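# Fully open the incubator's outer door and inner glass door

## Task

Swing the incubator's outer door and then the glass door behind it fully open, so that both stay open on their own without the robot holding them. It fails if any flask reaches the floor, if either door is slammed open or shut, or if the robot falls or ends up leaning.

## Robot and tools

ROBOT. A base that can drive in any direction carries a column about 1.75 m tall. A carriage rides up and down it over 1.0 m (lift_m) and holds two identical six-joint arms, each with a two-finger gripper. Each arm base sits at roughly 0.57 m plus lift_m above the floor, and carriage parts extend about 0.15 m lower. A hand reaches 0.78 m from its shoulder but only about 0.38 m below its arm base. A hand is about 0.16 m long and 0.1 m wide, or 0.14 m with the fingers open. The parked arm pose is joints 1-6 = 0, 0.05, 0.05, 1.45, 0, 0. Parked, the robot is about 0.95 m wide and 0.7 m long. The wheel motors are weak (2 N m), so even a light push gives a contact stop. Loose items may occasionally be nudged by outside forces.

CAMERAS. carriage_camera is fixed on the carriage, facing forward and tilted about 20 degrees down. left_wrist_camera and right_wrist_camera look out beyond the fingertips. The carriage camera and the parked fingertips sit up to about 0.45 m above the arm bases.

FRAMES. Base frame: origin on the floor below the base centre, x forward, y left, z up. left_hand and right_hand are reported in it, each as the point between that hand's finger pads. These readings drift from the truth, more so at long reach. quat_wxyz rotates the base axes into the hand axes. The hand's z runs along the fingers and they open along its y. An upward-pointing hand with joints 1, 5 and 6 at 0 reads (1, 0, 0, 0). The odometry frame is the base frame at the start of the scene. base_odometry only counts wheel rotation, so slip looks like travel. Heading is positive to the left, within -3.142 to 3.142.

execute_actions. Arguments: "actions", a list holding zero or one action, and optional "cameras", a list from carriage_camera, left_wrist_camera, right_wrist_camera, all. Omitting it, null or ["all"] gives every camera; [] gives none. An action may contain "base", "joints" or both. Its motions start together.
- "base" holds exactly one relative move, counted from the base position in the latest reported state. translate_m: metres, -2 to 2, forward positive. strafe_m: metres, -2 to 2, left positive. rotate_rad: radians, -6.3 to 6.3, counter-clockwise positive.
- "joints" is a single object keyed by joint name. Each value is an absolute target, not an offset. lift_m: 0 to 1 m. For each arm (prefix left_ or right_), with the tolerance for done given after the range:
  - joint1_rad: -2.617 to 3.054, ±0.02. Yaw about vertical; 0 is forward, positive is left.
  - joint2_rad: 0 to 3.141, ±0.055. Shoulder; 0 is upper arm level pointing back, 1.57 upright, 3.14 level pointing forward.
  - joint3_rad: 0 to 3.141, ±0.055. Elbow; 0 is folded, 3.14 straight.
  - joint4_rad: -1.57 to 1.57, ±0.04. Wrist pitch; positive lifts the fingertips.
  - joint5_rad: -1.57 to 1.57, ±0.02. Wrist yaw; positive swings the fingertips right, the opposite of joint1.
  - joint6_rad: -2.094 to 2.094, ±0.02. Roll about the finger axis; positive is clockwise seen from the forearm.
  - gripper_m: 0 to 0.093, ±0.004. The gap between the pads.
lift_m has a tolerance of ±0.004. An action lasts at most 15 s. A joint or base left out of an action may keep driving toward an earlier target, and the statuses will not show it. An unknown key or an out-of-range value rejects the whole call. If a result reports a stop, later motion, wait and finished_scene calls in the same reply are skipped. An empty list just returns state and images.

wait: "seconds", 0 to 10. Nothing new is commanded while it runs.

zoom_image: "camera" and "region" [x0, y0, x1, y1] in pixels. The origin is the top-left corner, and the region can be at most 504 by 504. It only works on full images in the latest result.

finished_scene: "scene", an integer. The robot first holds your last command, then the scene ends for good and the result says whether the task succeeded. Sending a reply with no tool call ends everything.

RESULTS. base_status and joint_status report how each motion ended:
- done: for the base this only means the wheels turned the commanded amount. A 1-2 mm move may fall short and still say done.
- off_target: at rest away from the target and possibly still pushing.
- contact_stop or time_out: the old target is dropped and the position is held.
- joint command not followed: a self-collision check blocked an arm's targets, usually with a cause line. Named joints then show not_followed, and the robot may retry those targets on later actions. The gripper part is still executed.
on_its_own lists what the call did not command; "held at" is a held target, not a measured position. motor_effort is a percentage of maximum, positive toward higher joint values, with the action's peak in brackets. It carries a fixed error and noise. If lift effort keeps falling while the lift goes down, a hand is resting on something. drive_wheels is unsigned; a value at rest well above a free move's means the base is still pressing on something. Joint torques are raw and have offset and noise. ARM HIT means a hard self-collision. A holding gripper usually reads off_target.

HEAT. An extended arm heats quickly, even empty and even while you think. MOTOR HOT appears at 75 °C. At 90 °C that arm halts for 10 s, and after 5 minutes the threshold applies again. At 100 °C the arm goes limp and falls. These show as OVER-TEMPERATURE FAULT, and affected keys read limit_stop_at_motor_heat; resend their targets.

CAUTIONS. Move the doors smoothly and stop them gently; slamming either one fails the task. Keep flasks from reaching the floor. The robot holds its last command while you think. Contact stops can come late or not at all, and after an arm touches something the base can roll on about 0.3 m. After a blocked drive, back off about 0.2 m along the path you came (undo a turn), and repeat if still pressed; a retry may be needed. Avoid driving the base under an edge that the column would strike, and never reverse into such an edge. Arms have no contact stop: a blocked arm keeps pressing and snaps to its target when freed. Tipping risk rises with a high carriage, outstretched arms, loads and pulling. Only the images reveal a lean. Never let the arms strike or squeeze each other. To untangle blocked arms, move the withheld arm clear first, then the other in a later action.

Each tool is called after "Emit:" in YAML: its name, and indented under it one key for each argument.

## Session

Emit:
execute_actions:
  actions:
    - {"joints":{"left_joint2_rad":1.2,"left_joint3_rad":1.2,"left_joint4_rad":0,"lift_m":0}}
  cameras: ["left_wrist_camera","carriage_camera"]

Scene clock: 1.73 s.
Joint torques (N m, as the arm reports them, + toward a larger angle): left_arm=[-0.07 -3.08 10.62  2.14 -0.06 -0.11] | right_arm=[ 0.02  4.4   6.65 -0.09 -0.04  0.09]
base_odometry: x=+0.000 y=+0.000 heading=+0.000 (m, m, rad; odometry frame)
base_status: not commanded
joint_positions: lift_m=+0.000 left_joint1_rad=+0.007 left_joint2_rad=+1.189 left_joint3_rad=+1.177 left_joint4_rad=-0.004 left_joint5_rad=-0.004 left_joint6_rad=+0.034 left_gripper_m=+0.094 right_joint1_rad=-0.015 right_joint2_rad=+0.049 right_joint3_rad=+0.049 right_joint4_rad=+1.397 right_joint5_rad=-0.034 right_joint6_rad=-0.013 right_gripper_m=+0.094
joint_status: all done
motor_effort: lift_m=+27(25) drive_wheels=+0(1) (%)
left_hand: x=+0.6980 y=+0.3422 z=+0.9688 quat_wxyz=(+0.701, +0.008, +0.713, +0.016) (m; base frame)
right_hand: x=+0.3287 y=-0.3335 z=+0.9857 quat_wxyz=(+0.996, -0.017, +0.087, -0.013) (m; base frame)
pictures: carriage_camera, left_wrist_camera
Images, in order (width x height): carriage_camera 504x504, left_wrist_camera 504x504.

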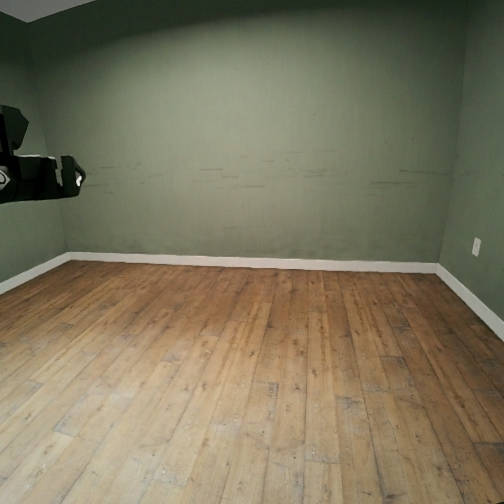

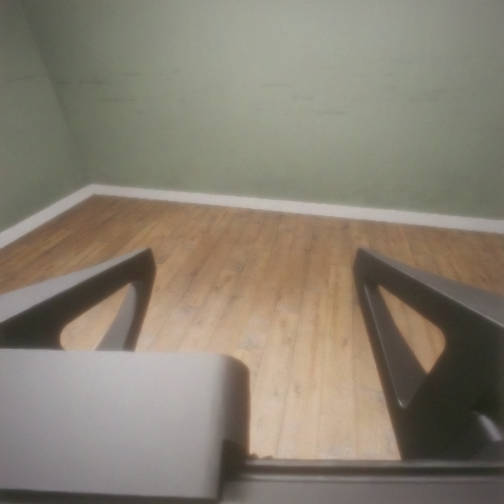

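Emit:
execute_actions:
  actions:
    - {"base":{"rotate_rad":1.4},"joints":{"left_joint2_rad":0.5,"left_joint3_rad":0.5}}
  cameras: ["carriage_camera"]

Emit:
execute_actions:
  actions:
    - {"base":{"rotate_rad":1.57}}
  cameras: ["carriage_camera"]

Scene clock: 7.17 s.
Joint torques (N m, as the arm reports them, + toward a larger angle): left_arm=[-0.11 -1.02  7.14  2.05 -0.02 -0.11] | right_arm=[ 0.    4.4   6.61 -0.07 -0.04  0.1 ]
base_odometry: x=+0.000 y=+0.000 heading=+1.399 (m, m, rad; odometry frame)
base_status: done
joint_positions: lift_m=+0.000 left_joint1_rad=+0.007 left_joint2_rad=+0.522 left_joint3_rad=+0.518 left_joint4_rad=+0.001 left_joint5_rad=-0.004 left_joint6_rad=+0.034 left_gripper_m=+0.094 right_joint1_rad=-0.015 right_joint2_rad=+0.049 right_joint3_rad=+0.049 right_joint4_rad=+1.396 right_joint5_rad=-0.034 right_joint6_rad=-0.013 right_gripper_m=+0.094
joint_status: all done
motor_effort: lift_m=+27(28) drive_wheels=+10(27) (%)
left_hand: x=+0.5671 y=+0.3413 z=+0.8605 quat_wxyz=(+0.706, +0.008, +0.708, +0.016) (m; base frame)
right_hand: x=+0.3291 y=-0.3335 z=+0.9857 quat_wxyz=(+0.996, -0.017, +0.087, -0.013) (m; base frame)
pictures: carriage_camera
Images, in order (width x height): carriage_camera 504x504.

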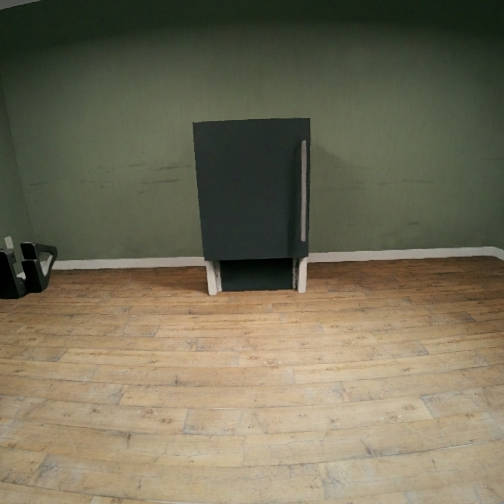

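Scene clock: 10.27 s.
Joint torques (N m, as the arm reports them, + toward a larger angle): left_arm=[-0.08 -0.98  7.24  2.07 -0.03 -0.11] | right_arm=[ 0.03  4.34  6.58 -0.06 -0.03  0.1 ]
base_odometry: x=+0.000 y=+0.000 heading=+2.968 (m, m, rad; odometry frame)
base_status: done
joint_positions: lift_m=+0.000 left_joint1_rad=+0.007 left_joint2_rad=+0.522 left_joint3_rad=+0.518 left_joint4_rad=+0.001 left_joint5_rad=-0.004 left_joint6_rad=+0.034 left_gripper_m=+0.094 right_joint1_rad=-0.015 right_joint2_rad=+0.049 right_joint3_rad=+0.049 right_joint4_rad=+1.395 right_joint5_rad=-0.034 right_joint6_rad=-0.013 right_gripper_m=+0.094
joint_status: not commanded
motor_effort: lift_m=+28(26) drive_wheels=+10(29) (%)
left_hand: x=+0.5671 y=+0.3413 z=+0.8605 quat_wxyz=(+0.706, +0.008, +0.708, +0.016) (m; base frame)
right_hand: x=+0.3293 y=-0.3335 z=+0.9856 quat_wxyz=(+0.996, -0.017, +0.088, -0.013) (m; base frame)
pictures: carriage_camera
Images, in order (width x height): carriage_camera 504x504.

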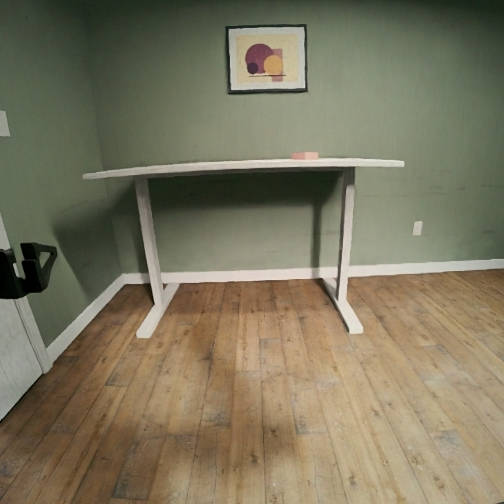

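Emit:
execute_actions:
  actions:
    - {"base":{"rotate_rad":-1.57},"joints":{"left_joint2_rad":0.05,"left_joint3_rad":0.05,"left_joint4_rad":1.45,"right_joint2_rad":1.2,"right_joint3_rad":1.2,"right_joint4_rad":0}}
  cameras: []

Emit:
execute_actions:
  actions:
    - {"base":{"strafe_m":0.08}}
  cameras: []

Emit:
execute_actions:
  actions:
    - {"base":{"translate_m":0.98}}
  cameras: ["carriage_camera","right_wrist_camera"]

Scene clock: 16.97 s.
Joint torques (N m, as the arm reports them, + toward a larger angle): left_arm=[-0.09  2.21  4.82 -0.08 -0.04 -0.1 ] | right_arm=[-0.02 -4.76 10.53  2.34 -0.05  0.1 ]
base_odometry: x=+0.000 y=+0.000 heading=+1.399 (m, m, rad; odometry frame)
base_status: done
joint_positions: lift_m=+0.000 left_joint1_rad=+0.007 left_joint2_rad=+0.070 left_joint3_rad=+0.069 left_joint4_rad=+1.447 left_joint5_rad=-0.004 left_joint6_rad=+0.034 left_gripper_m=+0.094 right_joint1_rad=-0.015 right_joint2_rad=+1.201 right_joint3_rad=+1.180 right_joint4_rad=+0.009 right_joint5_rad=-0.034 right_joint6_rad=-0.013 right_gripper_m=+0.094
joint_status: all done
motor_effort: lift_m=+26(27) drive_wheels=+10(35) (%)
left_hand: x=+0.3173 y=+0.3395 z=+0.9927 quat_wxyz=(+0.998, -0.001, +0.062, +0.021) (m; base frame)
right_hand: x=+0.7015 y=-0.3391 z=+0.9684 quat_wxyz=(+0.703, -0.011, +0.711, +0.002) (m; base frame)
pictures: none
No camera images: the call's "cameras" was empty. Leave "cameras" out to get every camera's image.

Scene clock: 18.50 s.
Joint torques (N m, as the arm reports them, + toward a larger angle): left_arm=[-0.08  2.06  4.74 -0.12 -0.04 -0.1 ] | right_arm=[ 0.01 -4.69 10.52  2.33 -0.04  0.1 ]
base_odometry: x=-0.079 y=+0.014 heading=+1.398 (m, m, rad; odometry frame)
base_status: done
joint_positions: lift_m=+0.000 left_joint1_rad=+0.007 left_joint2_rad=+0.070 left_joint3_rad=+0.069 left_joint4_rad=+1.447 left_joint5_rad=-0.004 left_joint6_rad=+0.034 left_gripper_m=+0.094 right_joint1_rad=-0.015 right_joint2_rad=+1.201 right_joint3_rad=+1.180 right_joint4_rad=+0.009 right_joint5_rad=-0.034 right_joint6_rad=-0.013 right_gripper_m=+0.094
joint_status: not commanded
motor_effort: lift_m=+27(26) drive_wheels=-6(17) (%)
left_hand: x=+0.3173 y=+0.3395 z=+0.9927 quat_wxyz=(+0.998, -0.001, +0.062, +0.021) (m; base frame)
right_hand: x=+0.7015 y=-0.3391 z=+0.9684 quat_wxyz=(+0.703, -0.011, +0.711, +0.002) (m; base frame)
pictures: none
No camera images: the call's "cameras" was empty. Leave "cameras" out to get every camera's image.

Scene clock: 22.83 s.
Joint torques (N m, as the arm reports them, + toward a larger angle): left_arm=[-0.05  2.05  4.73 -0.14 -0.03 -0.1 ] | right_arm=[ 0.   -4.77 10.31  2.34 -0.06  0.09]
base_odometry: x=+0.089 y=+0.980 heading=+1.398 (m, m, rad; odometry frame)
base_status: done
joint_positions: lift_m=+0.000 left_joint1_rad=+0.007 left_joint2_rad=+0.070 left_joint3_rad=+0.069 left_joint4_rad=+1.449 left_joint5_rad=-0.004 left_joint6_rad=+0.034 left_gripper_m=+0.094 right_joint1_rad=-0.015 right_joint2_rad=+1.201 right_joint3_rad=+1.182 right_joint4_rad=+0.009 right_joint5_rad=-0.034 right_joint6_rad=-0.013 right_gripper_m=+0.094
joint_status: not commanded
motor_effort: lift_m=+27(28) drive_wheels=-6(25) (%)
left_hand: x=+0.3170 y=+0.3395 z=+0.9927 quat_wxyz=(+0.998, -0.001, +0.062, +0.021) (m; base frame)
right_hand: x=+0.7014 y=-0.3393 z=+0.9699 quat_wxyz=(+0.704, -0.011, +0.710, +0.002) (m; base frame)
pictures: carriage_camera, right_wrist_camera
Images, in order (width x height): carriage_camera 504x504, right_wrist_camera 504x504.

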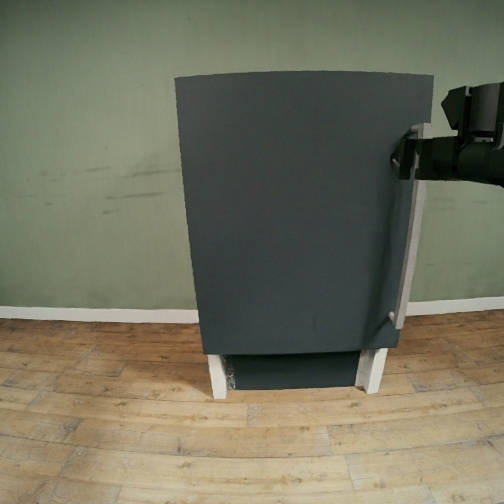

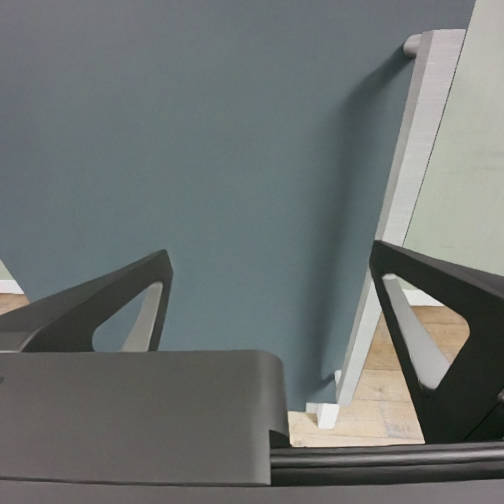

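Emit:
execute_actions:
  actions:
    - {"base":{"strafe_m":-0.12}}
  cameras: []

Emit:
execute_actions:
  actions:
    - {"base":{"translate_m":0.1}}
  cameras: ["carriage_camera","right_wrist_camera"]

Scene clock: 26.93 s.
Joint torques (N m, as the arm reports them, + toward a larger angle): left_arm=[-0.1   2.16  4.61 -0.07 -0.04 -0.11] | right_arm=[ 0.1  -4.71 10.3   2.34 -0.05  0.09]
base_odometry: x=+0.208 y=+0.959 heading=+1.399 (m, m, rad; odometry frame)
base_status: done
joint_positions: lift_m=+0.000 left_joint1_rad=+0.007 left_joint2_rad=+0.070 left_joint3_rad=+0.069 left_joint4_rad=+1.449 left_joint5_rad=-0.004 left_joint6_rad=+0.034 left_gripper_m=+0.094 right_joint1_rad=-0.015 right_joint2_rad=+1.201 right_joint3_rad=+1.182 right_joint4_rad=+0.009 right_joint5_rad=-0.034 right_joint6_rad=-0.013 right_gripper_m=+0.094
joint_status: not commanded
motor_effort: lift_m=+27(26) drive_wheels=-3(22) (%)
left_hand: x=+0.3169 y=+0.3395 z=+0.9928 quat_wxyz=(+0.998, -0.001, +0.062, +0.021) (m; base frame)
right_hand: x=+0.7014 y=-0.3393 z=+0.9699 quat_wxyz=(+0.704, -0.011, +0.710, +0.002) (m; base frame)
pictures: none
No camera images: the call's "cameras" was empty. Leave "cameras" out to get every camera's image.

Scene clock: 28.60 s.
Joint torques (N m, as the arm reports them, + toward a larger angle): left_arm=[-0.07  2.04  4.75 -0.13 -0.03 -0.1 ] | right_arm=[ 0.03 -4.71 10.29  2.31 -0.05  0.09]
base_odometry: x=+0.225 y=+1.058 heading=+1.398 (m, m, rad; odometry frame)
base_status: done
joint_positions: lift_m=+0.000 left_joint1_rad=+0.007 left_joint2_rad=+0.070 left_joint3_rad=+0.069 left_joint4_rad=+1.450 left_joint5_rad=-0.004 left_joint6_rad=+0.034 left_gripper_m=+0.094 right_joint1_rad=-0.015 right_joint2_rad=+1.201 right_joint3_rad=+1.182 right_joint4_rad=+0.009 right_joint5_rad=-0.034 right_joint6_rad=-0.013 right_gripper_m=+0.094
joint_status: not commanded
motor_effort: lift_m=+27(27) drive_wheels=-6(21) (%)
left_hand: x=+0.3167 y=+0.3395 z=+0.9928 quat_wxyz=(+0.998, -0.001, +0.061, +0.021) (m; base frame)
right_hand: x=+0.7014 y=-0.3393 z=+0.9698 quat_wxyz=(+0.704, -0.011, +0.710, +0.002) (m; base frame)
pictures: carriage_camera, right_wrist_camera
Images, in order (width x height): carriage_camera 504x504, right_wrist_camera 504x504.

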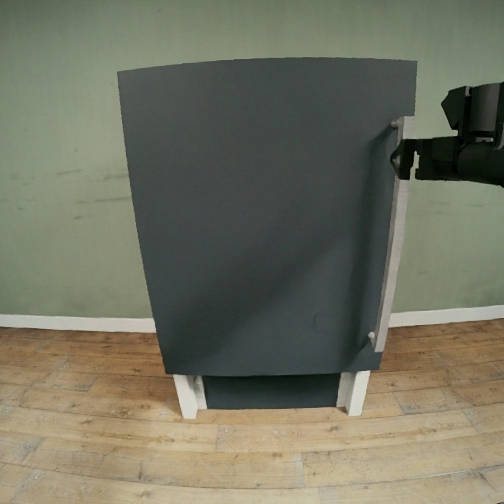

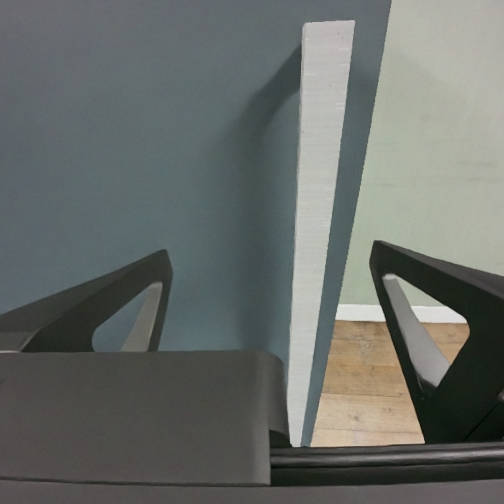

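Emit:
execute_actions:
  actions:
    - {"base":{"strafe_m":-0.025}}
  cameras: []

Emit:
execute_actions:
  actions:
    - {"base":{"translate_m":0.11}}
  cameras: ["right_wrist_camera"]

Emit:
execute_actions:
  actions:
    - {"joints":{"right_gripper_m":0}}
  cameras: []

Emit:
execute_actions:
  actions:
    - {"base":{"translate_m":-0.17},"joints":{"right_joint1_rad":0.15,"right_joint5_rad":0.3}}
  cameras: []

Emit:
execute_actions:
  actions:
    - {"base":{"translate_m":-0.16},"joints":{"right_joint1_rad":0.45,"right_joint5_rad":0.6}}
  cameras: ["carriage_camera","right_wrist_camera"]

Scene clock: 33.10 s.
Joint torques (N m, as the arm reports them, + toward a larger angle): left_arm=[-0.07  2.07  4.61 -0.14 -0.04 -0.1 ] | right_arm=[ 0.02 -4.63 10.26  2.34 -0.06  0.1 ]
base_odometry: x=+0.250 y=+1.054 heading=+1.398 (m, m, rad; odometry frame)
base_status: done
joint_positions: lift_m=+0.000 left_joint1_rad=+0.007 left_joint2_rad=+0.070 left_joint3_rad=+0.069 left_joint4_rad=+1.449 left_joint5_rad=-0.004 left_joint6_rad=+0.034 left_gripper_m=+0.094 right_joint1_rad=-0.015 right_joint2_rad=+1.201 right_joint3_rad=+1.182 right_joint4_rad=+0.009 right_joint5_rad=-0.034 right_joint6_rad=-0.013 right_gripper_m=+0.094
joint_status: not commanded
motor_effort: lift_m=+26(27) drive_wheels=-5(16) (%)
left_hand: x=+0.3168 y=+0.3395 z=+0.9928 quat_wxyz=(+0.998, -0.001, +0.061, +0.021) (m; base frame)
right_hand: x=+0.7014 y=-0.3393 z=+0.9698 quat_wxyz=(+0.704, -0.011, +0.710, +0.002) (m; base frame)
pictures: none
No camera images: the call's "cameras" was empty. Leave "cameras" out to get every camera's image.

Scene clock: 34.80 s.
Joint torques (N m, as the arm reports them, + toward a larger angle): left_arm=[-0.08  2.05  4.76 -0.14 -0.03 -0.1 ] | right_arm=[ 0.   -4.73 10.31  2.35 -0.05  0.1 ]
base_odometry: x=+0.269 y=+1.162 heading=+1.398 (m, m, rad; odometry frame)
base_status: done
joint_positions: lift_m=+0.000 left_joint1_rad=+0.007 left_joint2_rad=+0.070 left_joint3_rad=+0.069 left_joint4_rad=+1.450 left_joint5_rad=-0.004 left_joint6_rad=+0.034 left_gripper_m=+0.094 right_joint1_rad=-0.015 right_joint2_rad=+1.201 right_joint3_rad=+1.182 right_joint4_rad=+0.008 right_joint5_rad=-0.034 right_joint6_rad=-0.013 right_gripper_m=+0.094
joint_status: not commanded
motor_effort: lift_m=+27(27) drive_wheels=-6(20) (%)
left_hand: x=+0.3166 y=+0.3395 z=+0.9928 quat_wxyz=(+0.998, -0.001, +0.061, +0.021) (m; base frame)
right_hand: x=+0.7014 y=-0.3393 z=+0.9697 quat_wxyz=(+0.703, -0.011, +0.711, +0.002) (m; base frame)
pictures: right_wrist_camera
Images, in order (width x height): right_wrist_camera 504x504.

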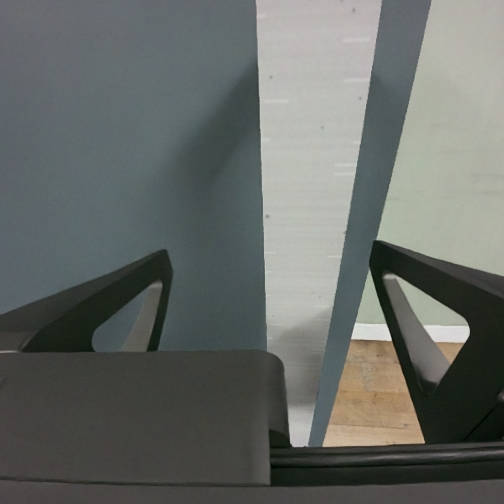

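Scene clock: 35.53 s.
Joint torques (N m, as the arm reports them, + toward a larger angle): left_arm=[-0.08  1.96  4.71 -0.13 -0.02 -0.1 ] | right_arm=[ 0.91 -4.65 10.28  2.35 -0.39  0.05]
base_odometry: x=+0.269 y=+1.162 heading=+1.398 (m, m, rad; odometry frame)
base_status: not commanded
joint_positions: lift_m=+0.000 left_joint1_rad=+0.007 left_joint2_rad=+0.070 left_joint3_rad=+0.069 left_joint4_rad=+1.450 left_joint5_rad=-0.004 left_joint6_rad=+0.034 left_gripper_m=+0.094 right_joint1_rad=-0.029 right_joint2_rad=+1.201 right_joint3_rad=+1.182 right_joint4_rad=+0.010 right_joint5_rad=+0.000 right_joint6_rad=-0.010 right_gripper_m=+0.024
joint_status: right_gripper_m off_target (ended at +0.024, target +0.000)
motor_effort: lift_m=+27(26) drive_wheels=-5(6) (%)
left_hand: x=+0.3166 y=+0.3395 z=+0.9928 quat_wxyz=(+0.998, -0.001, +0.061, +0.021) (m; base frame)
right_hand: x=+0.7013 y=-0.3507 z=+0.9701 quat_wxyz=(+0.704, +0.007, +0.710, -0.014) (m; base frame)
pictures: none
No camera images: the call's "cameras" was empty. Leave "cameras" out to get every camera's image.

Scene clock: 37.57 s.
Joint torques (N m, as the arm reports them, + toward a larger angle): left_arm=[-0.08  2.07  4.74 -0.15 -0.03 -0.1 ] | right_arm=[-2.71 -6.29  9.45  2.22  0.45 -0.03]
base_odometry: x=+0.240 y=+0.995 heading=+1.398 (m, m, rad; odometry frame)
base_status: done
joint_positions: lift_m=+0.000 left_joint1_rad=+0.007 left_joint2_rad=+0.070 left_joint3_rad=+0.069 left_joint4_rad=+1.449 left_joint5_rad=-0.004 left_joint6_rad=+0.034 left_gripper_m=+0.094 right_joint1_rad=+0.189 right_joint2_rad=+1.219 right_joint3_rad=+1.192 right_joint4_rad=+0.019 right_joint5_rad=+0.253 right_joint6_rad=-0.003 right_gripper_m=+0.028
joint_status: right_joint1_rad off_target (ended at +0.189, target +0.150); right_joint5_rad off_target (ended at +0.253, target +0.300)
motor_effort: lift_m=+26(27) drive_wheels=+3(30) (%)
left_hand: x=+0.3168 y=+0.3395 z=+0.9928 quat_wxyz=(+0.998, -0.001, +0.061, +0.021) (m; base frame)
right_hand: x=+0.7016 y=-0.3026 z=+0.9698 quat_wxyz=(+0.704, +0.021, +0.710, -0.024) (m; base frame)
pictures: none
No camera images: the call's "cameras" was empty. Leave "cameras" out to get every camera's image.

Scene clock: 39.53 s.
Joint torques (N m, as the arm reports them, + toward a larger angle): left_arm=[-0.11  2.07  4.69 -0.16 -0.03 -0.09] | right_arm=[ -3.99 -12.95   8.48   1.03   2.3    0.09]
base_odometry: x=+0.213 y=+0.838 heading=+1.398 (m, m, rad; odometry frame)
base_status: done
joint_positions: lift_m=+0.000 left_joint1_rad=+0.007 left_joint2_rad=+0.070 left_joint3_rad=+0.069 left_joint4_rad=+1.449 left_joint5_rad=-0.004 left_joint6_rad=+0.034 left_gripper_m=+0.094 right_joint1_rad=+0.508 right_joint2_rad=+1.295 right_joint3_rad=+1.205 right_joint4_rad=+0.126 right_joint5_rad=+0.373 right_joint6_rad=-0.013 right_gripper_m=+0.033
joint_status: right_joint1_rad off_target (ended at +0.508, target +0.450); right_joint5_rad off_target (ended at +0.373, target +0.600)
motor_effort: lift_m=+27(26) drive_wheels=+13(29) (%)
left_hand: x=+0.3168 y=+0.3395 z=+0.9928 quat_wxyz=(+0.998, -0.001, +0.061, +0.021) (m; base frame)
right_hand: x=+0.6924 y=-0.1836 z=+0.9704 quat_wxyz=(+0.717, -0.047, +0.694, +0.048) (m; base frame)
pictures: carriage_camera, right_wrist_camera
Images, in order (width x height): carriage_camera 504x504, right_wrist_camera 504x504.

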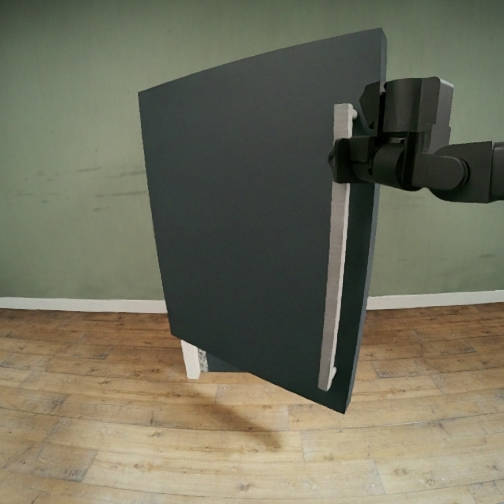

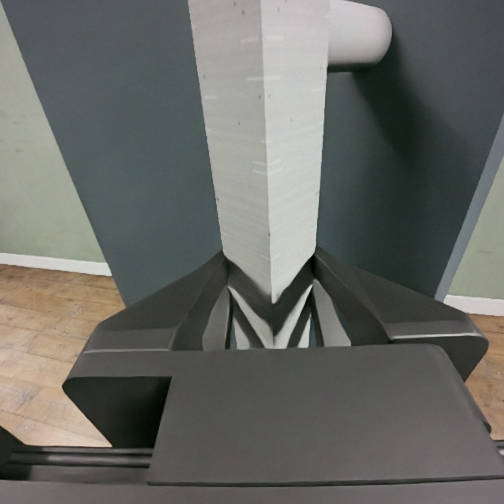

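Emit:
execute_actions:
  actions:
    - {"base":{"translate_m":-0.04},"joints":{"right_joint1_rad":0.85,"right_joint5_rad":0.8}}
  cameras: []

Emit:
execute_actions:
  actions:
    - {"base":{"strafe_m":0.1},"joints":{"right_joint1_rad":1.0,"right_joint5_rad":1.0}}
  cameras: []

Emit:
execute_actions:
  actions:
    - {"base":{"strafe_m":0.12},"joints":{"right_joint1_rad":1.0}}
  cameras: ["carriage_camera","right_wrist_camera"]

Scene clock: 44.30 s.
Joint torques (N m, as the arm reports them, + toward a larger angle): left_arm=[-0.08  2.17  4.79 -0.12 -0.03 -0.1 ] | right_arm=[  1.35 -19.41   5.6    0.22   2.85   0.2 ]
base_odometry: x=+0.206 y=+0.799 heading=+1.398 (m, m, rad; odometry frame)
base_status: done
joint_positions: lift_m=+0.000 left_joint1_rad=+0.007 left_joint2_rad=+0.070 left_joint3_rad=+0.069 left_joint4_rad=+1.449 left_joint5_rad=-0.004 left_joint6_rad=+0.034 left_gripper_m=+0.094 right_joint1_rad=+0.830 right_joint2_rad=+1.371 right_joint3_rad=+1.239 right_joint4_rad=+0.196 right_joint5_rad=+0.520 right_joint6_rad=-0.025 right_gripper_m=+0.030
joint_status: right_joint5_rad off_target (ended at +0.520, target +0.800); the others done
motor_effort: lift_m=+27(27) drive_wheels=+22(43) (%)
left_hand: x=+0.3170 y=+0.3395 z=+0.9927 quat_wxyz=(+0.998, -0.001, +0.062, +0.021) (m; base frame)
right_hand: x=+0.6457 y=-0.0707 z=+0.9707 quat_wxyz=(+0.717, -0.104, +0.679, +0.114) (m; base frame)
pictures: none
No camera images: the call's "cameras" was empty. Leave "cameras" out to get every camera's image.

Scene clock: 45.93 s.
Joint torques (N m, as the arm reports them, + toward a larger angle): left_arm=[-0.05  2.13  4.76 -0.11 -0.04 -0.1 ] | right_arm=[  0.84 -10.19   7.25   1.63   1.41  -0.05]
base_odometry: x=+0.107 y=+0.816 heading=+1.399 (m, m, rad; odometry frame)
base_status: done
joint_positions: lift_m=+0.000 left_joint1_rad=+0.007 left_joint2_rad=+0.070 left_joint3_rad=+0.069 left_joint4_rad=+1.448 left_joint5_rad=-0.004 left_joint6_rad=+0.034 left_gripper_m=+0.094 right_joint1_rad=+0.989 right_joint2_rad=+1.267 right_joint3_rad=+1.217 right_joint4_rad=+0.048 right_joint5_rad=+0.859 right_joint6_rad=+0.002 right_gripper_m=+0.030
joint_status: right_joint5_rad off_target (ended at +0.859, target +1.000); the others done
motor_effort: lift_m=+27(27) drive_wheels=-9(40) (%)
left_hand: x=+0.3172 y=+0.3395 z=+0.9927 quat_wxyz=(+0.998, -0.001, +0.062, +0.021) (m; base frame)
right_hand: x=+0.5997 y=-0.0970 z=+0.9698 quat_wxyz=(+0.705, -0.046, +0.706, +0.046) (m; base frame)
pictures: none
No camera images: the call's "cameras" was empty. Leave "cameras" out to get every camera's image.

Scene clock: 47.70 s.
Joint torques (N m, as the arm reports them, + toward a larger angle): left_arm=[-0.05  2.08  4.72 -0.08 -0.04 -0.1 ] | right_arm=[-3.23 -1.19  8.69  3.19 -0.43 -0.44]
base_odometry: x=-0.011 y=+0.836 heading=+1.399 (m, m, rad; odometry frame)
base_status: done
joint_positions: lift_m=+0.000 left_joint1_rad=+0.007 left_joint2_rad=+0.070 left_joint3_rad=+0.069 left_joint4_rad=+1.448 left_joint5_rad=-0.004 left_joint6_rad=+0.034 left_gripper_m=+0.094 right_joint1_rad=+1.047 right_joint2_rad=+1.165 right_joint3_rad=+1.196 right_joint4_rad=-0.108 right_joint5_rad=+1.041 right_joint6_rad=+0.042 right_gripper_m=+0.030
joint_status: right_joint1_rad off_target (ended at +1.047, target +1.000)
motor_effort: lift_m=+28(27) drive_wheels=+2(18) (%)
left_hand: x=+0.3171 y=+0.3395 z=+0.9927 quat_wxyz=(+0.998, -0.001, +0.062, +0.021) (m; base frame)
right_hand: x=+0.5729 y=-0.1364 z=+0.9685 quat_wxyz=(+0.693, -0.011, +0.721, -0.006) (m; base frame)
pictures: carriage_camera, right_wrist_camera
Images, in order (width x height): carriage_camera 504x504, right_wrist_camera 504x504.

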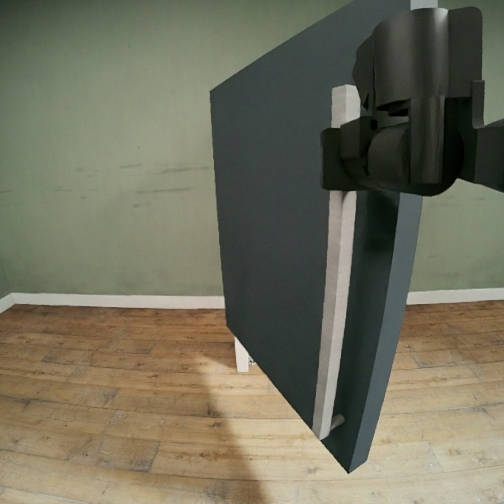

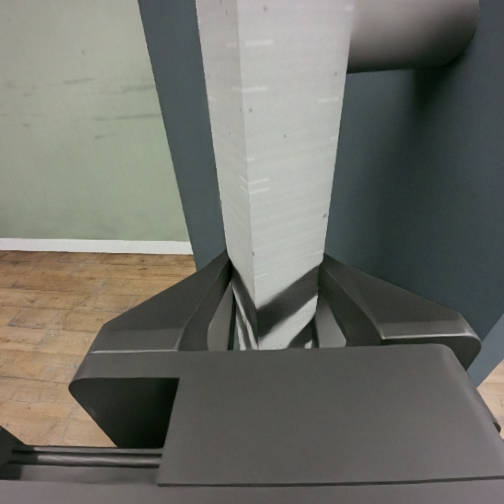

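Emit:
execute_actions:
  actions:
    - {"joints":{"right_gripper_m":0.07,"right_joint1_rad":1.04}}
  cameras: []

Emit:
execute_actions:
  actions:
    - {"base":{"translate_m":-0.2}}
  cameras: []

Emit:
execute_actions:
  actions:
    - {"base":{"strafe_m":-0.05},"joints":{"right_gripper_m":0,"right_joint1_rad":-0.1,"right_joint5_rad":1.5}}
  cameras: []

Emit:
execute_actions:
  actions:
    - {"base":{"translate_m":0.2},"joints":{"right_joint5_rad":-0.2,"right_joint2_rad":1.5,"right_joint3_rad":1.5}}
  cameras: ["carriage_camera","right_wrist_camera"]

Scene clock: 52.43 s.
Joint torques (N m, as the arm reports them, + toward a larger angle): left_arm=[-0.08  2.03  4.72 -0.1  -0.03 -0.11] | right_arm=[-0.55 -2.75  8.73  2.07 -0.15 -0.01]
base_odometry: x=-0.011 y=+0.836 heading=+1.399 (m, m, rad; odometry frame)
base_status: not commanded
joint_positions: lift_m=+0.000 left_joint1_rad=+0.007 left_joint2_rad=+0.070 left_joint3_rad=+0.069 left_joint4_rad=+1.448 left_joint5_rad=-0.004 left_joint6_rad=+0.034 left_gripper_m=+0.094 right_joint1_rad=+1.048 right_joint2_rad=+1.183 right_joint3_rad=+1.196 right_joint4_rad=-0.005 right_joint5_rad=+1.009 right_joint6_rad=-0.004 right_gripper_m=+0.070
joint_status: all done
on_its_own: right_joint5_rad moved -0.031 to your old target +1.000
motor_effort: lift_m=+27(27) drive_wheels=+2(4) (%)
left_hand: x=+0.3172 y=+0.3395 z=+0.9927 quat_wxyz=(+0.998, -0.001, +0.062, +0.021) (m; base frame)
right_hand: x=+0.5757 y=-0.1255 z=+0.9795 quat_wxyz=(+0.708, -0.013, +0.706, +0.015) (m; base frame)
pictures: none
No camera images: the call's "cameras" was empty. Leave "cameras" out to get every camera's image.

Scene clock: 54.60 s.
Joint torques (N m, as the arm reports them, + toward a larger angle): left_arm=[-0.09  2.14  4.85 -0.13 -0.03 -0.1 ] | right_arm=[-0.47 -2.8   8.78  2.06 -0.14  0.01]
base_odometry: x=-0.045 y=+0.639 heading=+1.399 (m, m, rad; odometry frame)
base_status: done
joint_positions: lift_m=+0.000 left_joint1_rad=+0.007 left_joint2_rad=+0.070 left_joint3_rad=+0.069 left_joint4_rad=+1.448 left_joint5_rad=-0.004 left_joint6_rad=+0.034 left_gripper_m=+0.094 right_joint1_rad=+1.047 right_joint2_rad=+1.184 right_joint3_rad=+1.196 right_joint4_rad=-0.001 right_joint5_rad=+1.008 right_joint6_rad=-0.005 right_gripper_m=+0.070
joint_status: not commanded
motor_effort: lift_m=+27(27) drive_wheels=-3(18) (%)
left_hand: x=+0.3171 y=+0.3395 z=+0.9927 quat_wxyz=(+0.998, -0.001, +0.062, +0.021) (m; base frame)
right_hand: x=+0.5759 y=-0.1253 z=+0.9799 quat_wxyz=(+0.709, -0.012, +0.705, +0.015) (m; base frame)
pictures: none
No camera images: the call's "cameras" was empty. Leave "cameras" out to get every camera's image.

Scene clock: 56.13 s.
Joint torques (N m, as the arm reports them, + toward a larger angle): left_arm=[-0.08  2.07  4.98 -0.13 -0.03 -0.11] | right_arm=[-0.28 -2.61  8.35  1.68  0.01  0.02]
base_odometry: x=+0.004 y=+0.630 heading=+1.399 (m, m, rad; odometry frame)
base_status: done
joint_positions: lift_m=+0.000 left_joint1_rad=+0.007 left_joint2_rad=+0.070 left_joint3_rad=+0.069 left_joint4_rad=+1.448 left_joint5_rad=-0.004 left_joint6_rad=+0.034 left_gripper_m=+0.094 right_joint1_rad=-0.098 right_joint2_rad=+1.186 right_joint3_rad=+1.196 right_joint4_rad=-0.001 right_joint5_rad=+1.493 right_joint6_rad=-0.006 right_gripper_m=+0.000
joint_status: all done
motor_effort: lift_m=+28(27) drive_wheels=-3(15) (%)
left_hand: x=+0.3171 y=+0.3395 z=+0.9927 quat_wxyz=(+0.998, -0.001, +0.062, +0.021) (m; base frame)
right_hand: x=+0.5196 y=-0.5339 z=+0.9786 quat_wxyz=(+0.496, +0.506, +0.494, -0.504) (m; base frame)
pictures: none
No camera images: the call's "cameras" was empty. Leave "cameras" out to get every camera's image.

Scene clock: 58.30 s.
Joint torques (N m, as the arm reports them, + toward a larger angle): left_arm=[-0.08  2.08  4.75 -0.11 -0.04 -0.1 ] | right_arm=[-0.16 -7.14 10.46  2.38 -0.11  0.02]
base_odometry: x=+0.039 y=+0.828 heading=+1.398 (m, m, rad; odometry frame)
base_status: done
joint_positions: lift_m=+0.000 left_joint1_rad=+0.007 left_joint2_rad=+0.070 left_joint3_rad=+0.069 left_joint4_rad=+1.449 left_joint5_rad=-0.004 left_joint6_rad=+0.034 left_gripper_m=+0.094 right_joint1_rad=-0.098 right_joint2_rad=+1.492 right_joint3_rad=+1.480 right_joint4_rad=+0.004 right_joint5_rad=-0.193 right_joint6_rad=-0.006 right_gripper_m=+0.000
joint_status: all done
motor_effort: lift_m=+27(27) drive_wheels=-6(22) (%)
left_hand: x=+0.3168 y=+0.3395 z=+0.9928 quat_wxyz=(+0.998, -0.001, +0.061, +0.021) (m; base frame)
right_hand: x=+0.7734 y=-0.3536 z=+0.9890 quat_wxyz=(+0.704, -0.035, +0.709, +0.032) (m; base frame)
pictures: carriage_camera, right_wrist_camera
Images, in order (width x height): carriage_camera 504x504, right_wrist_camera 504x504.

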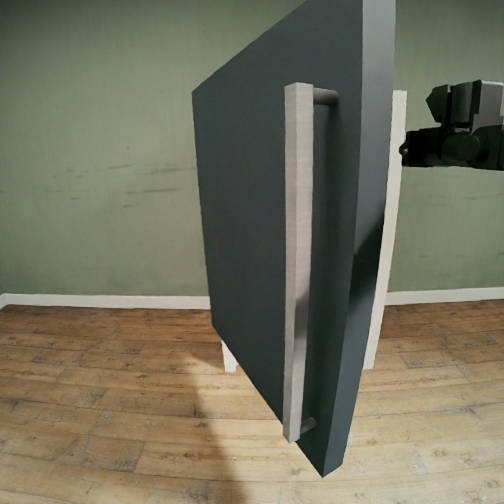

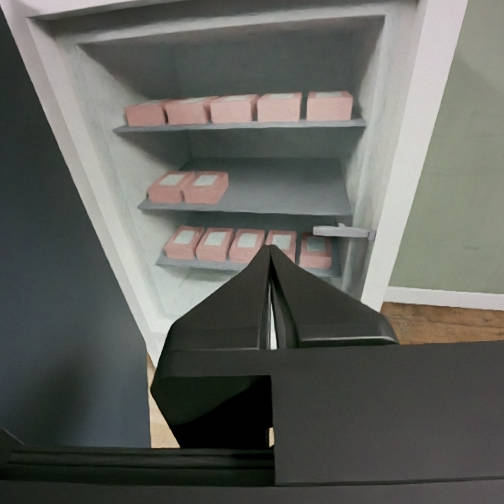

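Emit:
execute_actions:
  actions:
    - {"base":{"strafe_m":0.17},"joints":{"right_joint1_rad":0,"right_joint5_rad":-0.3}}
  cameras: []

Emit:
execute_actions:
  actions:
    - {"base":{"strafe_m":0.15}}
  cameras: []

Emit:
execute_actions:
  actions:
    - {"base":{"strafe_m":0.13}}
  cameras: []

Emit:
execute_actions:
  actions:
    - {"base":{"strafe_m":0.08}}
  cameras: []

Emit:
execute_actions:
  actions:
    - {"base":{"strafe_m":0.06}}
  cameras: ["carriage_camera"]

Scene clock: 65.17 s.
Joint torques (N m, as the arm reports them, + toward a larger angle): left_arm=[-0.09  2.04  4.76 -0.11 -0.01 -0.1 ] | right_arm=[ 1.34 -0.79 10.12  2.92 -0.05  0.03]
base_odometry: x=-0.129 y=+0.857 heading=+1.398 (m, m, rad; odometry frame)
base_status: done
joint_positions: lift_m=+0.000 left_joint1_rad=+0.007 left_joint2_rad=+0.070 left_joint3_rad=+0.069 left_joint4_rad=+1.449 left_joint5_rad=-0.004 left_joint6_rad=+0.034 left_gripper_m=+0.094 right_joint1_rad=-0.019 right_joint2_rad=+1.421 right_joint3_rad=+1.482 right_joint4_rad=-0.050 right_joint5_rad=-0.300 right_joint6_rad=-0.007 right_gripper_m=+0.000
joint_status: all done
motor_effort: lift_m=+27(27) drive_wheels=+5(23) (%)
left_hand: x=+0.3169 y=+0.3397 z=+0.9927 quat_wxyz=(+0.998, -0.001, +0.062, +0.021) (m; base frame)
right_hand: x=+0.7455 y=-0.2966 z=+1.0089 quat_wxyz=(+0.704, -0.102, +0.696, +0.096) (m; base frame)
pictures: none
No camera images: the call's "cameras" was empty. Leave "cameras" out to get every camera's image.

Scene clock: 66.77 s.
Joint torques (N m, as the arm reports them, + toward a larger angle): left_arm=[-0.09  2.08  4.84 -0.17 -0.03 -0.1 ] | right_arm=[ 1.82  7.44  9.75  3.92 -0.94 -0.01]
base_odometry: x=-0.246 y=+0.878 heading=+1.396 (m, m, rad; odometry frame)
base_status: strafe_m contact_stop (by the wheels' count: +0.119 of +0.150)
joint_positions: lift_m=+0.000 left_joint1_rad=+0.007 left_joint2_rad=+0.070 left_joint3_rad=+0.069 left_joint4_rad=+1.449 left_joint5_rad=-0.004 left_joint6_rad=+0.034 left_gripper_m=+0.094 right_joint1_rad=-0.026 right_joint2_rad=+1.330 right_joint3_rad=+1.483 right_joint4_rad=-0.142 right_joint5_rad=-0.213 right_joint6_rad=-0.003 right_gripper_m=+0.000
joint_status: not commanded
motor_effort: lift_m=+29(30) drive_wheels=+9(30) (%)
left_hand: x=+0.3168 y=+0.3397 z=+0.9926 quat_wxyz=(+0.998, -0.001, +0.061, +0.021) (m; base frame)
right_hand: x=+0.7175 y=-0.3137 z=+1.0265 quat_wxyz=(+0.708, -0.068, +0.700, +0.064) (m; base frame)
pictures: none
No camera images: the call's "cameras" was empty. Leave "cameras" out to get every camera's image.

not run: a stop came earlier in this reply.

not run: a stop came earlier in this reply.

not run: a stop came earlier in this reply.

Emit:
execute_actions:
  actions:
    - {"base":{"translate_m":-0.08},"joints":{"right_joint5_rad":-0.3}}
  cameras: ["carriage_camera","right_wrist_camera"]

Emit:
execute_actions:
  actions:
    - {"base":{"strafe_m":0.12}}
  cameras: []

Emit:
execute_actions:
  actions:
    - {"base":{"strafe_m":0.08}}
  cameras: []

Emit:
execute_actions:
  actions:
    - {"base":{"strafe_m":0.08}}
  cameras: ["carriage_camera"]

Scene clock: 72.00 s.
Joint torques (N m, as the arm reports them, + toward a larger angle): left_arm=[-0.1   1.99  4.59 -0.11 -0.03 -0.1 ] | right_arm=[ 0.53 -7.27  7.6   2.38 -0.15  0.01]
base_odometry: x=-0.260 y=+0.799 heading=+1.396 (m, m, rad; odometry frame)
base_status: done
joint_positions: lift_m=+0.000 left_joint1_rad=+0.007 left_joint2_rad=+0.070 left_joint3_rad=+0.069 left_joint4_rad=+1.449 left_joint5_rad=-0.004 left_joint6_rad=+0.034 left_gripper_m=+0.094 right_joint1_rad=-0.007 right_joint2_rad=+1.495 right_joint3_rad=+1.515 right_joint4_rad=+0.002 right_joint5_rad=-0.292 right_joint6_rad=-0.005 right_gripper_m=+0.000
joint_status: all done
motor_effort: lift_m=+30(30) drive_wheels=-4(17) (%)
left_hand: x=+0.3168 y=+0.3397 z=+0.9926 quat_wxyz=(+0.998, -0.001, +0.061, +0.021) (m; base frame)
right_hand: x=+0.7678 y=-0.2929 z=+1.0033 quat_wxyz=(+0.708, -0.103, +0.692, +0.097) (m; base frame)
pictures: carriage_camera, right_wrist_camera
Images, in order (width x height): carriage_camera 504x504, right_wrist_camera 504x504.

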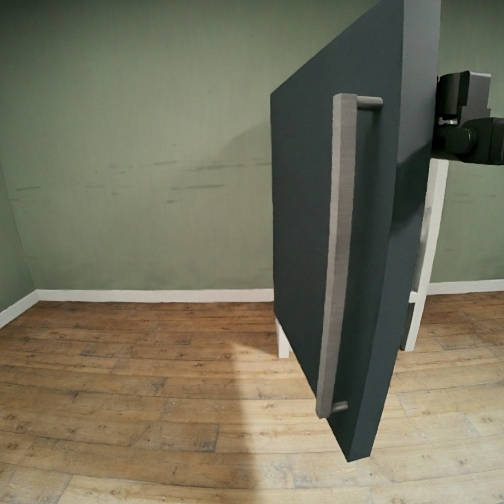

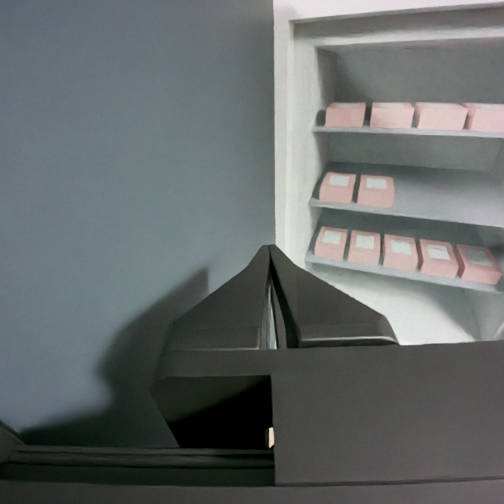

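Scene clock: 73.77 s.
Joint torques (N m, as the arm reports them, + toward a larger angle): left_arm=[-0.04  2.09  4.66 -0.15 -0.02 -0.1 ] | right_arm=[ 0.23 -7.34  7.55  2.37 -0.11  0.02]
base_odometry: x=-0.379 y=+0.820 heading=+1.396 (m, m, rad; odometry frame)
base_status: done
joint_positions: lift_m=+0.000 left_joint1_rad=+0.007 left_joint2_rad=+0.070 left_joint3_rad=+0.069 left_joint4_rad=+1.449 left_joint5_rad=-0.004 left_joint6_rad=+0.034 left_gripper_m=+0.094 right_joint1_rad=-0.003 right_joint2_rad=+1.495 right_joint3_rad=+1.515 right_joint4_rad=+0.002 right_joint5_rad=-0.293 right_joint6_rad=-0.005 right_gripper_m=+0.000
joint_status: not commanded
motor_effort: lift_m=+30(30) drive_wheels=-3(18) (%)
left_hand: x=+0.3168 y=+0.3397 z=+0.9926 quat_wxyz=(+0.998, -0.001, +0.061, +0.021) (m; base frame)
right_hand: x=+0.7675 y=-0.2907 z=+1.0033 quat_wxyz=(+0.707, -0.105, +0.692, +0.099) (m; base frame)
pictures: none
No camera images: the call's "cameras" was empty. Leave "cameras" out to get every camera's image.

Scene clock: 75.30 s.
Joint torques (N m, as the arm reports them, + toward a larger angle): left_arm=[-0.07  2.01  4.7  -0.16 -0.02 -0.11] | right_arm=[ 0.21 -7.24  7.53  2.3  -0.13  0.01]
base_odometry: x=-0.458 y=+0.834 heading=+1.397 (m, m, rad; odometry frame)
base_status: done
joint_positions: lift_m=+0.000 left_joint1_rad=+0.007 left_joint2_rad=+0.070 left_joint3_rad=+0.069 left_joint4_rad=+1.449 left_joint5_rad=-0.004 left_joint6_rad=+0.034 left_gripper_m=+0.094 right_joint1_rad=-0.002 right_joint2_rad=+1.495 right_joint3_rad=+1.515 right_joint4_rad=+0.005 right_joint5_rad=-0.294 right_joint6_rad=-0.005 right_gripper_m=+0.000
joint_status: not commanded
motor_effort: lift_m=+29(29) drive_wheels=-4(21) (%)
left_hand: x=+0.3168 y=+0.3397 z=+0.9926 quat_wxyz=(+0.998, -0.001, +0.061, +0.021) (m; base frame)
right_hand: x=+0.7674 y=-0.2899 z=+1.0041 quat_wxyz=(+0.708, -0.106, +0.691, +0.100) (m; base frame)
pictures: none
No camera images: the call's "cameras" was empty. Leave "cameras" out to get every camera's image.

Scene clock: 76.83 s.
Joint torques (N m, as the arm reports them, + toward a larger angle): left_arm=[-0.1   2.13  4.73 -0.11 -0.02 -0.1 ] | right_arm=[ 0.34 -7.39  7.52  2.3  -0.12  0.06]
base_odometry: x=-0.537 y=+0.847 heading=+1.397 (m, m, rad; odometry frame)
base_status: done
joint_positions: lift_m=+0.000 left_joint1_rad=+0.007 left_joint2_rad=+0.070 left_joint3_rad=+0.069 left_joint4_rad=+1.449 left_joint5_rad=-0.004 left_joint6_rad=+0.034 left_gripper_m=+0.094 right_joint1_rad=-0.005 right_joint2_rad=+1.495 right_joint3_rad=+1.515 right_joint4_rad=+0.008 right_joint5_rad=-0.292 right_joint6_rad=-0.010 right_gripper_m=+0.000
joint_status: not commanded
motor_effort: lift_m=+30(29) drive_wheels=-4(21) (%)
left_hand: x=+0.3168 y=+0.3397 z=+0.9926 quat_wxyz=(+0.998, -0.001, +0.061, +0.021) (m; base frame)
right_hand: x=+0.7676 y=-0.2915 z=+1.0048 quat_wxyz=(+0.710, -0.106, +0.690, +0.096) (m; base frame)
pictures: carriage_camera
Images, in order (width x height): carriage_camera 504x504.

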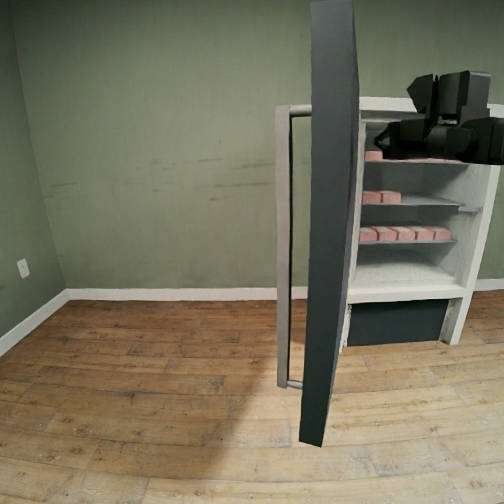

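Emit:
execute_actions:
  actions:
    - {"base":{"strafe_m":0.07}}
  cameras: []

Emit:
execute_actions:
  actions:
    - {"base":{"strafe_m":0.07}}
  cameras: ["carriage_camera"]

Scene clock: 80.03 s.
Joint torques (N m, as the arm reports them, + toward a larger angle): left_arm=[-0.07  2.24  4.62 -0.15 -0.01 -0.1 ] | right_arm=[ 2.07 -7.29  7.47  2.33 -0.81  0.07]
base_odometry: x=-0.606 y=+0.859 heading=+1.398 (m, m, rad; odometry frame)
base_status: strafe_m contact_stop (by the wheels' count: +0.070 of +0.070)
joint_positions: lift_m=+0.000 left_joint1_rad=+0.007 left_joint2_rad=+0.070 left_joint3_rad=+0.069 left_joint4_rad=+1.449 left_joint5_rad=-0.004 left_joint6_rad=+0.034 left_gripper_m=+0.094 right_joint1_rad=-0.028 right_joint2_rad=+1.495 right_joint3_rad=+1.515 right_joint4_rad=+0.007 right_joint5_rad=-0.229 right_joint6_rad=-0.011 right_gripper_m=+0.000
joint_status: not commanded
motor_effort: lift_m=+29(29) drive_wheels=+2(21) (%)
left_hand: x=+0.3168 y=+0.3397 z=+0.9926 quat_wxyz=(+0.998, -0.001, +0.061, +0.021) (m; base frame)
right_hand: x=+0.7711 y=-0.3135 z=+1.0046 quat_wxyz=(+0.713, -0.076, +0.694, +0.066) (m; base frame)
pictures: none
No camera images: the call's "cameras" was empty. Leave "cameras" out to get every camera's image.

not run: a stop came earlier in this reply.

Emit:
execute_actions:
  actions:
    - {"base":{"strafe_m":-0.95},"joints":{"right_joint1_rad":0.6,"right_joint5_rad":0.6,"right_joint2_rad":2.3,"right_joint3_rad":1.62,"right_joint4_rad":0.67,"right_joint6_rad":-1.57,"right_gripper_m":0.08}}
  cameras: ["carriage_camera","right_wrist_camera"]

Scene clock: 86.53 s.
Joint torques (N m, as the arm reports them, + toward a larger angle): left_arm=[-0.08  2.08  4.87 -0.16 -0.02 -0.1 ] | right_arm=[ -0.01 -15.86   8.01   2.28  -0.14   0.09]
base_odometry: x=+0.330 y=+0.694 heading=+1.397 (m, m, rad; odometry frame)
base_status: done
joint_positions: lift_m=+0.000 left_joint1_rad=+0.007 left_joint2_rad=+0.070 left_joint3_rad=+0.069 left_joint4_rad=+1.449 left_joint5_rad=-0.005 left_joint6_rad=+0.034 left_gripper_m=+0.094 right_joint1_rad=+0.601 right_joint2_rad=+2.305 right_joint3_rad=+1.624 right_joint4_rad=+0.677 right_joint5_rad=+0.608 right_joint6_rad=-1.561 right_gripper_m=+0.080
joint_status: all done
motor_effort: lift_m=+30(30) drive_wheels=-4(47) (%)
left_hand: x=+0.3168 y=+0.3397 z=+0.9926 quat_wxyz=(+0.998, -0.001, +0.061, +0.021) (m; base frame)
right_hand: x=+0.8684 y=-0.0578 z=+0.7579 quat_wxyz=(+0.499, -0.497, +0.505, -0.499) (m; base frame)
pictures: carriage_camera, right_wrist_camera
Images, in order (width x height): carriage_camera 504x504, right_wrist_camera 504x504.

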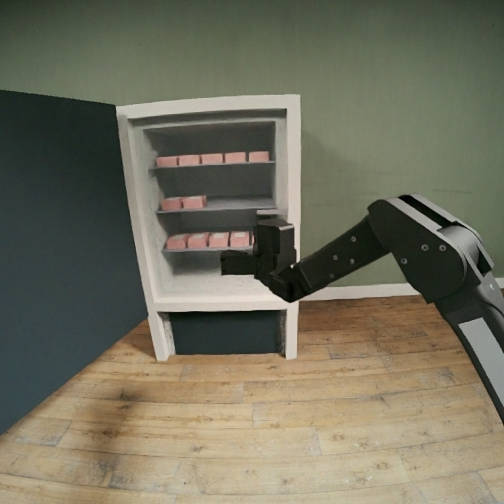

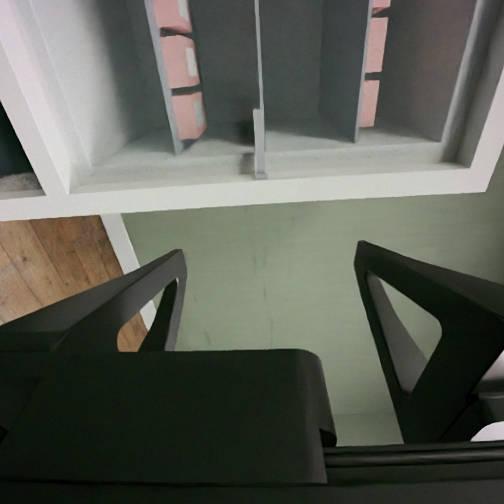

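Need about 0.36 m forward in total.

Emit:
execute_actions:
  actions:
    - {"base":{"translate_m":0.25}}
  cameras: ["carriage_camera","right_wrist_camera"]

Scene clock: 90.10 s.
Joint torques (N m, as the arm reports them, + toward a larger angle): left_arm=[-0.08  2.08  4.66 -0.09 -0.02 -0.1 ] | right_arm=[  0.   -15.75   8.11   2.28  -0.12   0.09]
base_odometry: x=+0.374 y=+0.940 heading=+1.396 (m, m, rad; odometry frame)
base_status: done
joint_positions: lift_m=+0.000 left_joint1_rad=+0.007 left_joint2_rad=+0.070 left_joint3_rad=+0.069 left_joint4_rad=+1.450 left_joint5_rad=-0.005 left_joint6_rad=+0.034 left_gripper_m=+0.094 right_joint1_rad=+0.601 right_joint2_rad=+2.304 right_joint3_rad=+1.624 right_joint4_rad=+0.677 right_joint5_rad=+0.607 right_joint6_rad=-1.561 right_gripper_m=+0.080
joint_status: not commanded
motor_effort: lift_m=+29(29) drive_wheels=-7(21) (%)
left_hand: x=+0.3167 y=+0.3397 z=+0.9926 quat_wxyz=(+0.998, -0.001, +0.061, +0.021) (m; base frame)
right_hand: x=+0.8683 y=-0.0576 z=+0.7588 quat_wxyz=(+0.500, -0.497, +0.504, -0.499) (m; base frame)
pictures: carriage_camera, right_wrist_camera
Images, in order (width x height): carriage_camera 504x504, right_wrist_camera 504x504.

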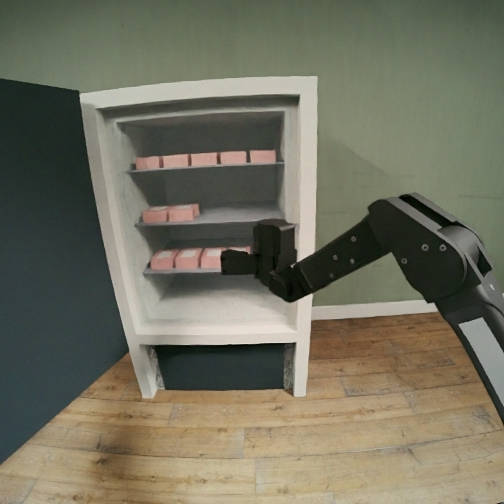

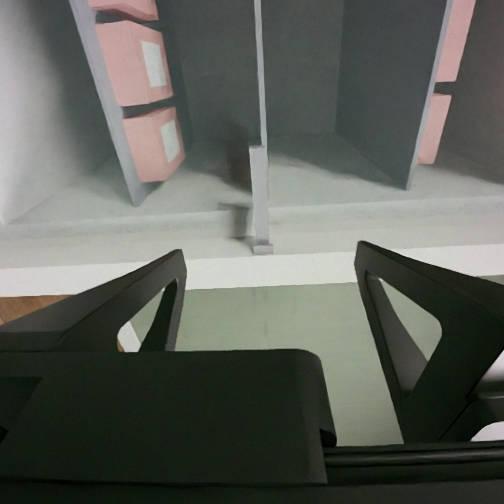

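Emit:
execute_actions:
  actions:
    - {"base":{"translate_m":0.09}}
  cameras: ["right_wrist_camera"]

Scene clock: 93.23 s.
Joint torques (N m, as the arm reports them, + toward a larger angle): left_arm=[-0.08  2.05  4.68 -0.15 -0.03 -0.11] | right_arm=[ -0.12 -15.79   8.18   2.31  -0.1    0.08]
base_odometry: x=+0.390 y=+1.029 heading=+1.396 (m, m, rad; odometry frame)
base_status: done
joint_positions: lift_m=+0.000 left_joint1_rad=+0.007 left_joint2_rad=+0.070 left_joint3_rad=+0.069 left_joint4_rad=+1.450 left_joint5_rad=-0.005 left_joint6_rad=+0.034 left_gripper_m=+0.094 right_joint1_rad=+0.602 right_joint2_rad=+2.304 right_joint3_rad=+1.624 right_joint4_rad=+0.677 right_joint5_rad=+0.606 right_joint6_rad=-1.561 right_gripper_m=+0.080
joint_status: not commanded
motor_effort: lift_m=+30(30) drive_wheels=-6(23) (%)
left_hand: x=+0.3166 y=+0.3397 z=+0.9926 quat_wxyz=(+0.998, -0.001, +0.061, +0.021) (m; base frame)
right_hand: x=+0.8681 y=-0.0570 z=+0.7587 quat_wxyz=(+0.500, -0.497, +0.504, -0.499) (m; base frame)
pictures: right_wrist_camera
Images, in order (width x height): right_wrist_camera 504x504.

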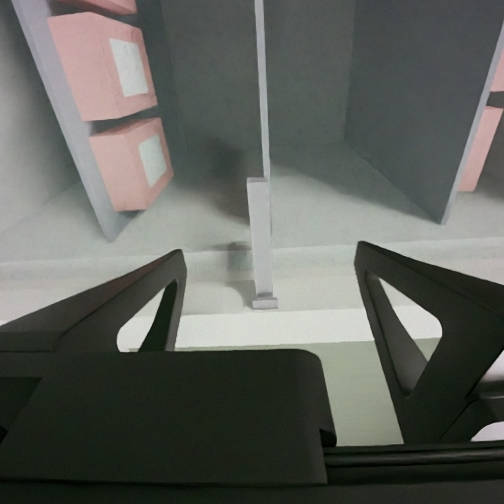

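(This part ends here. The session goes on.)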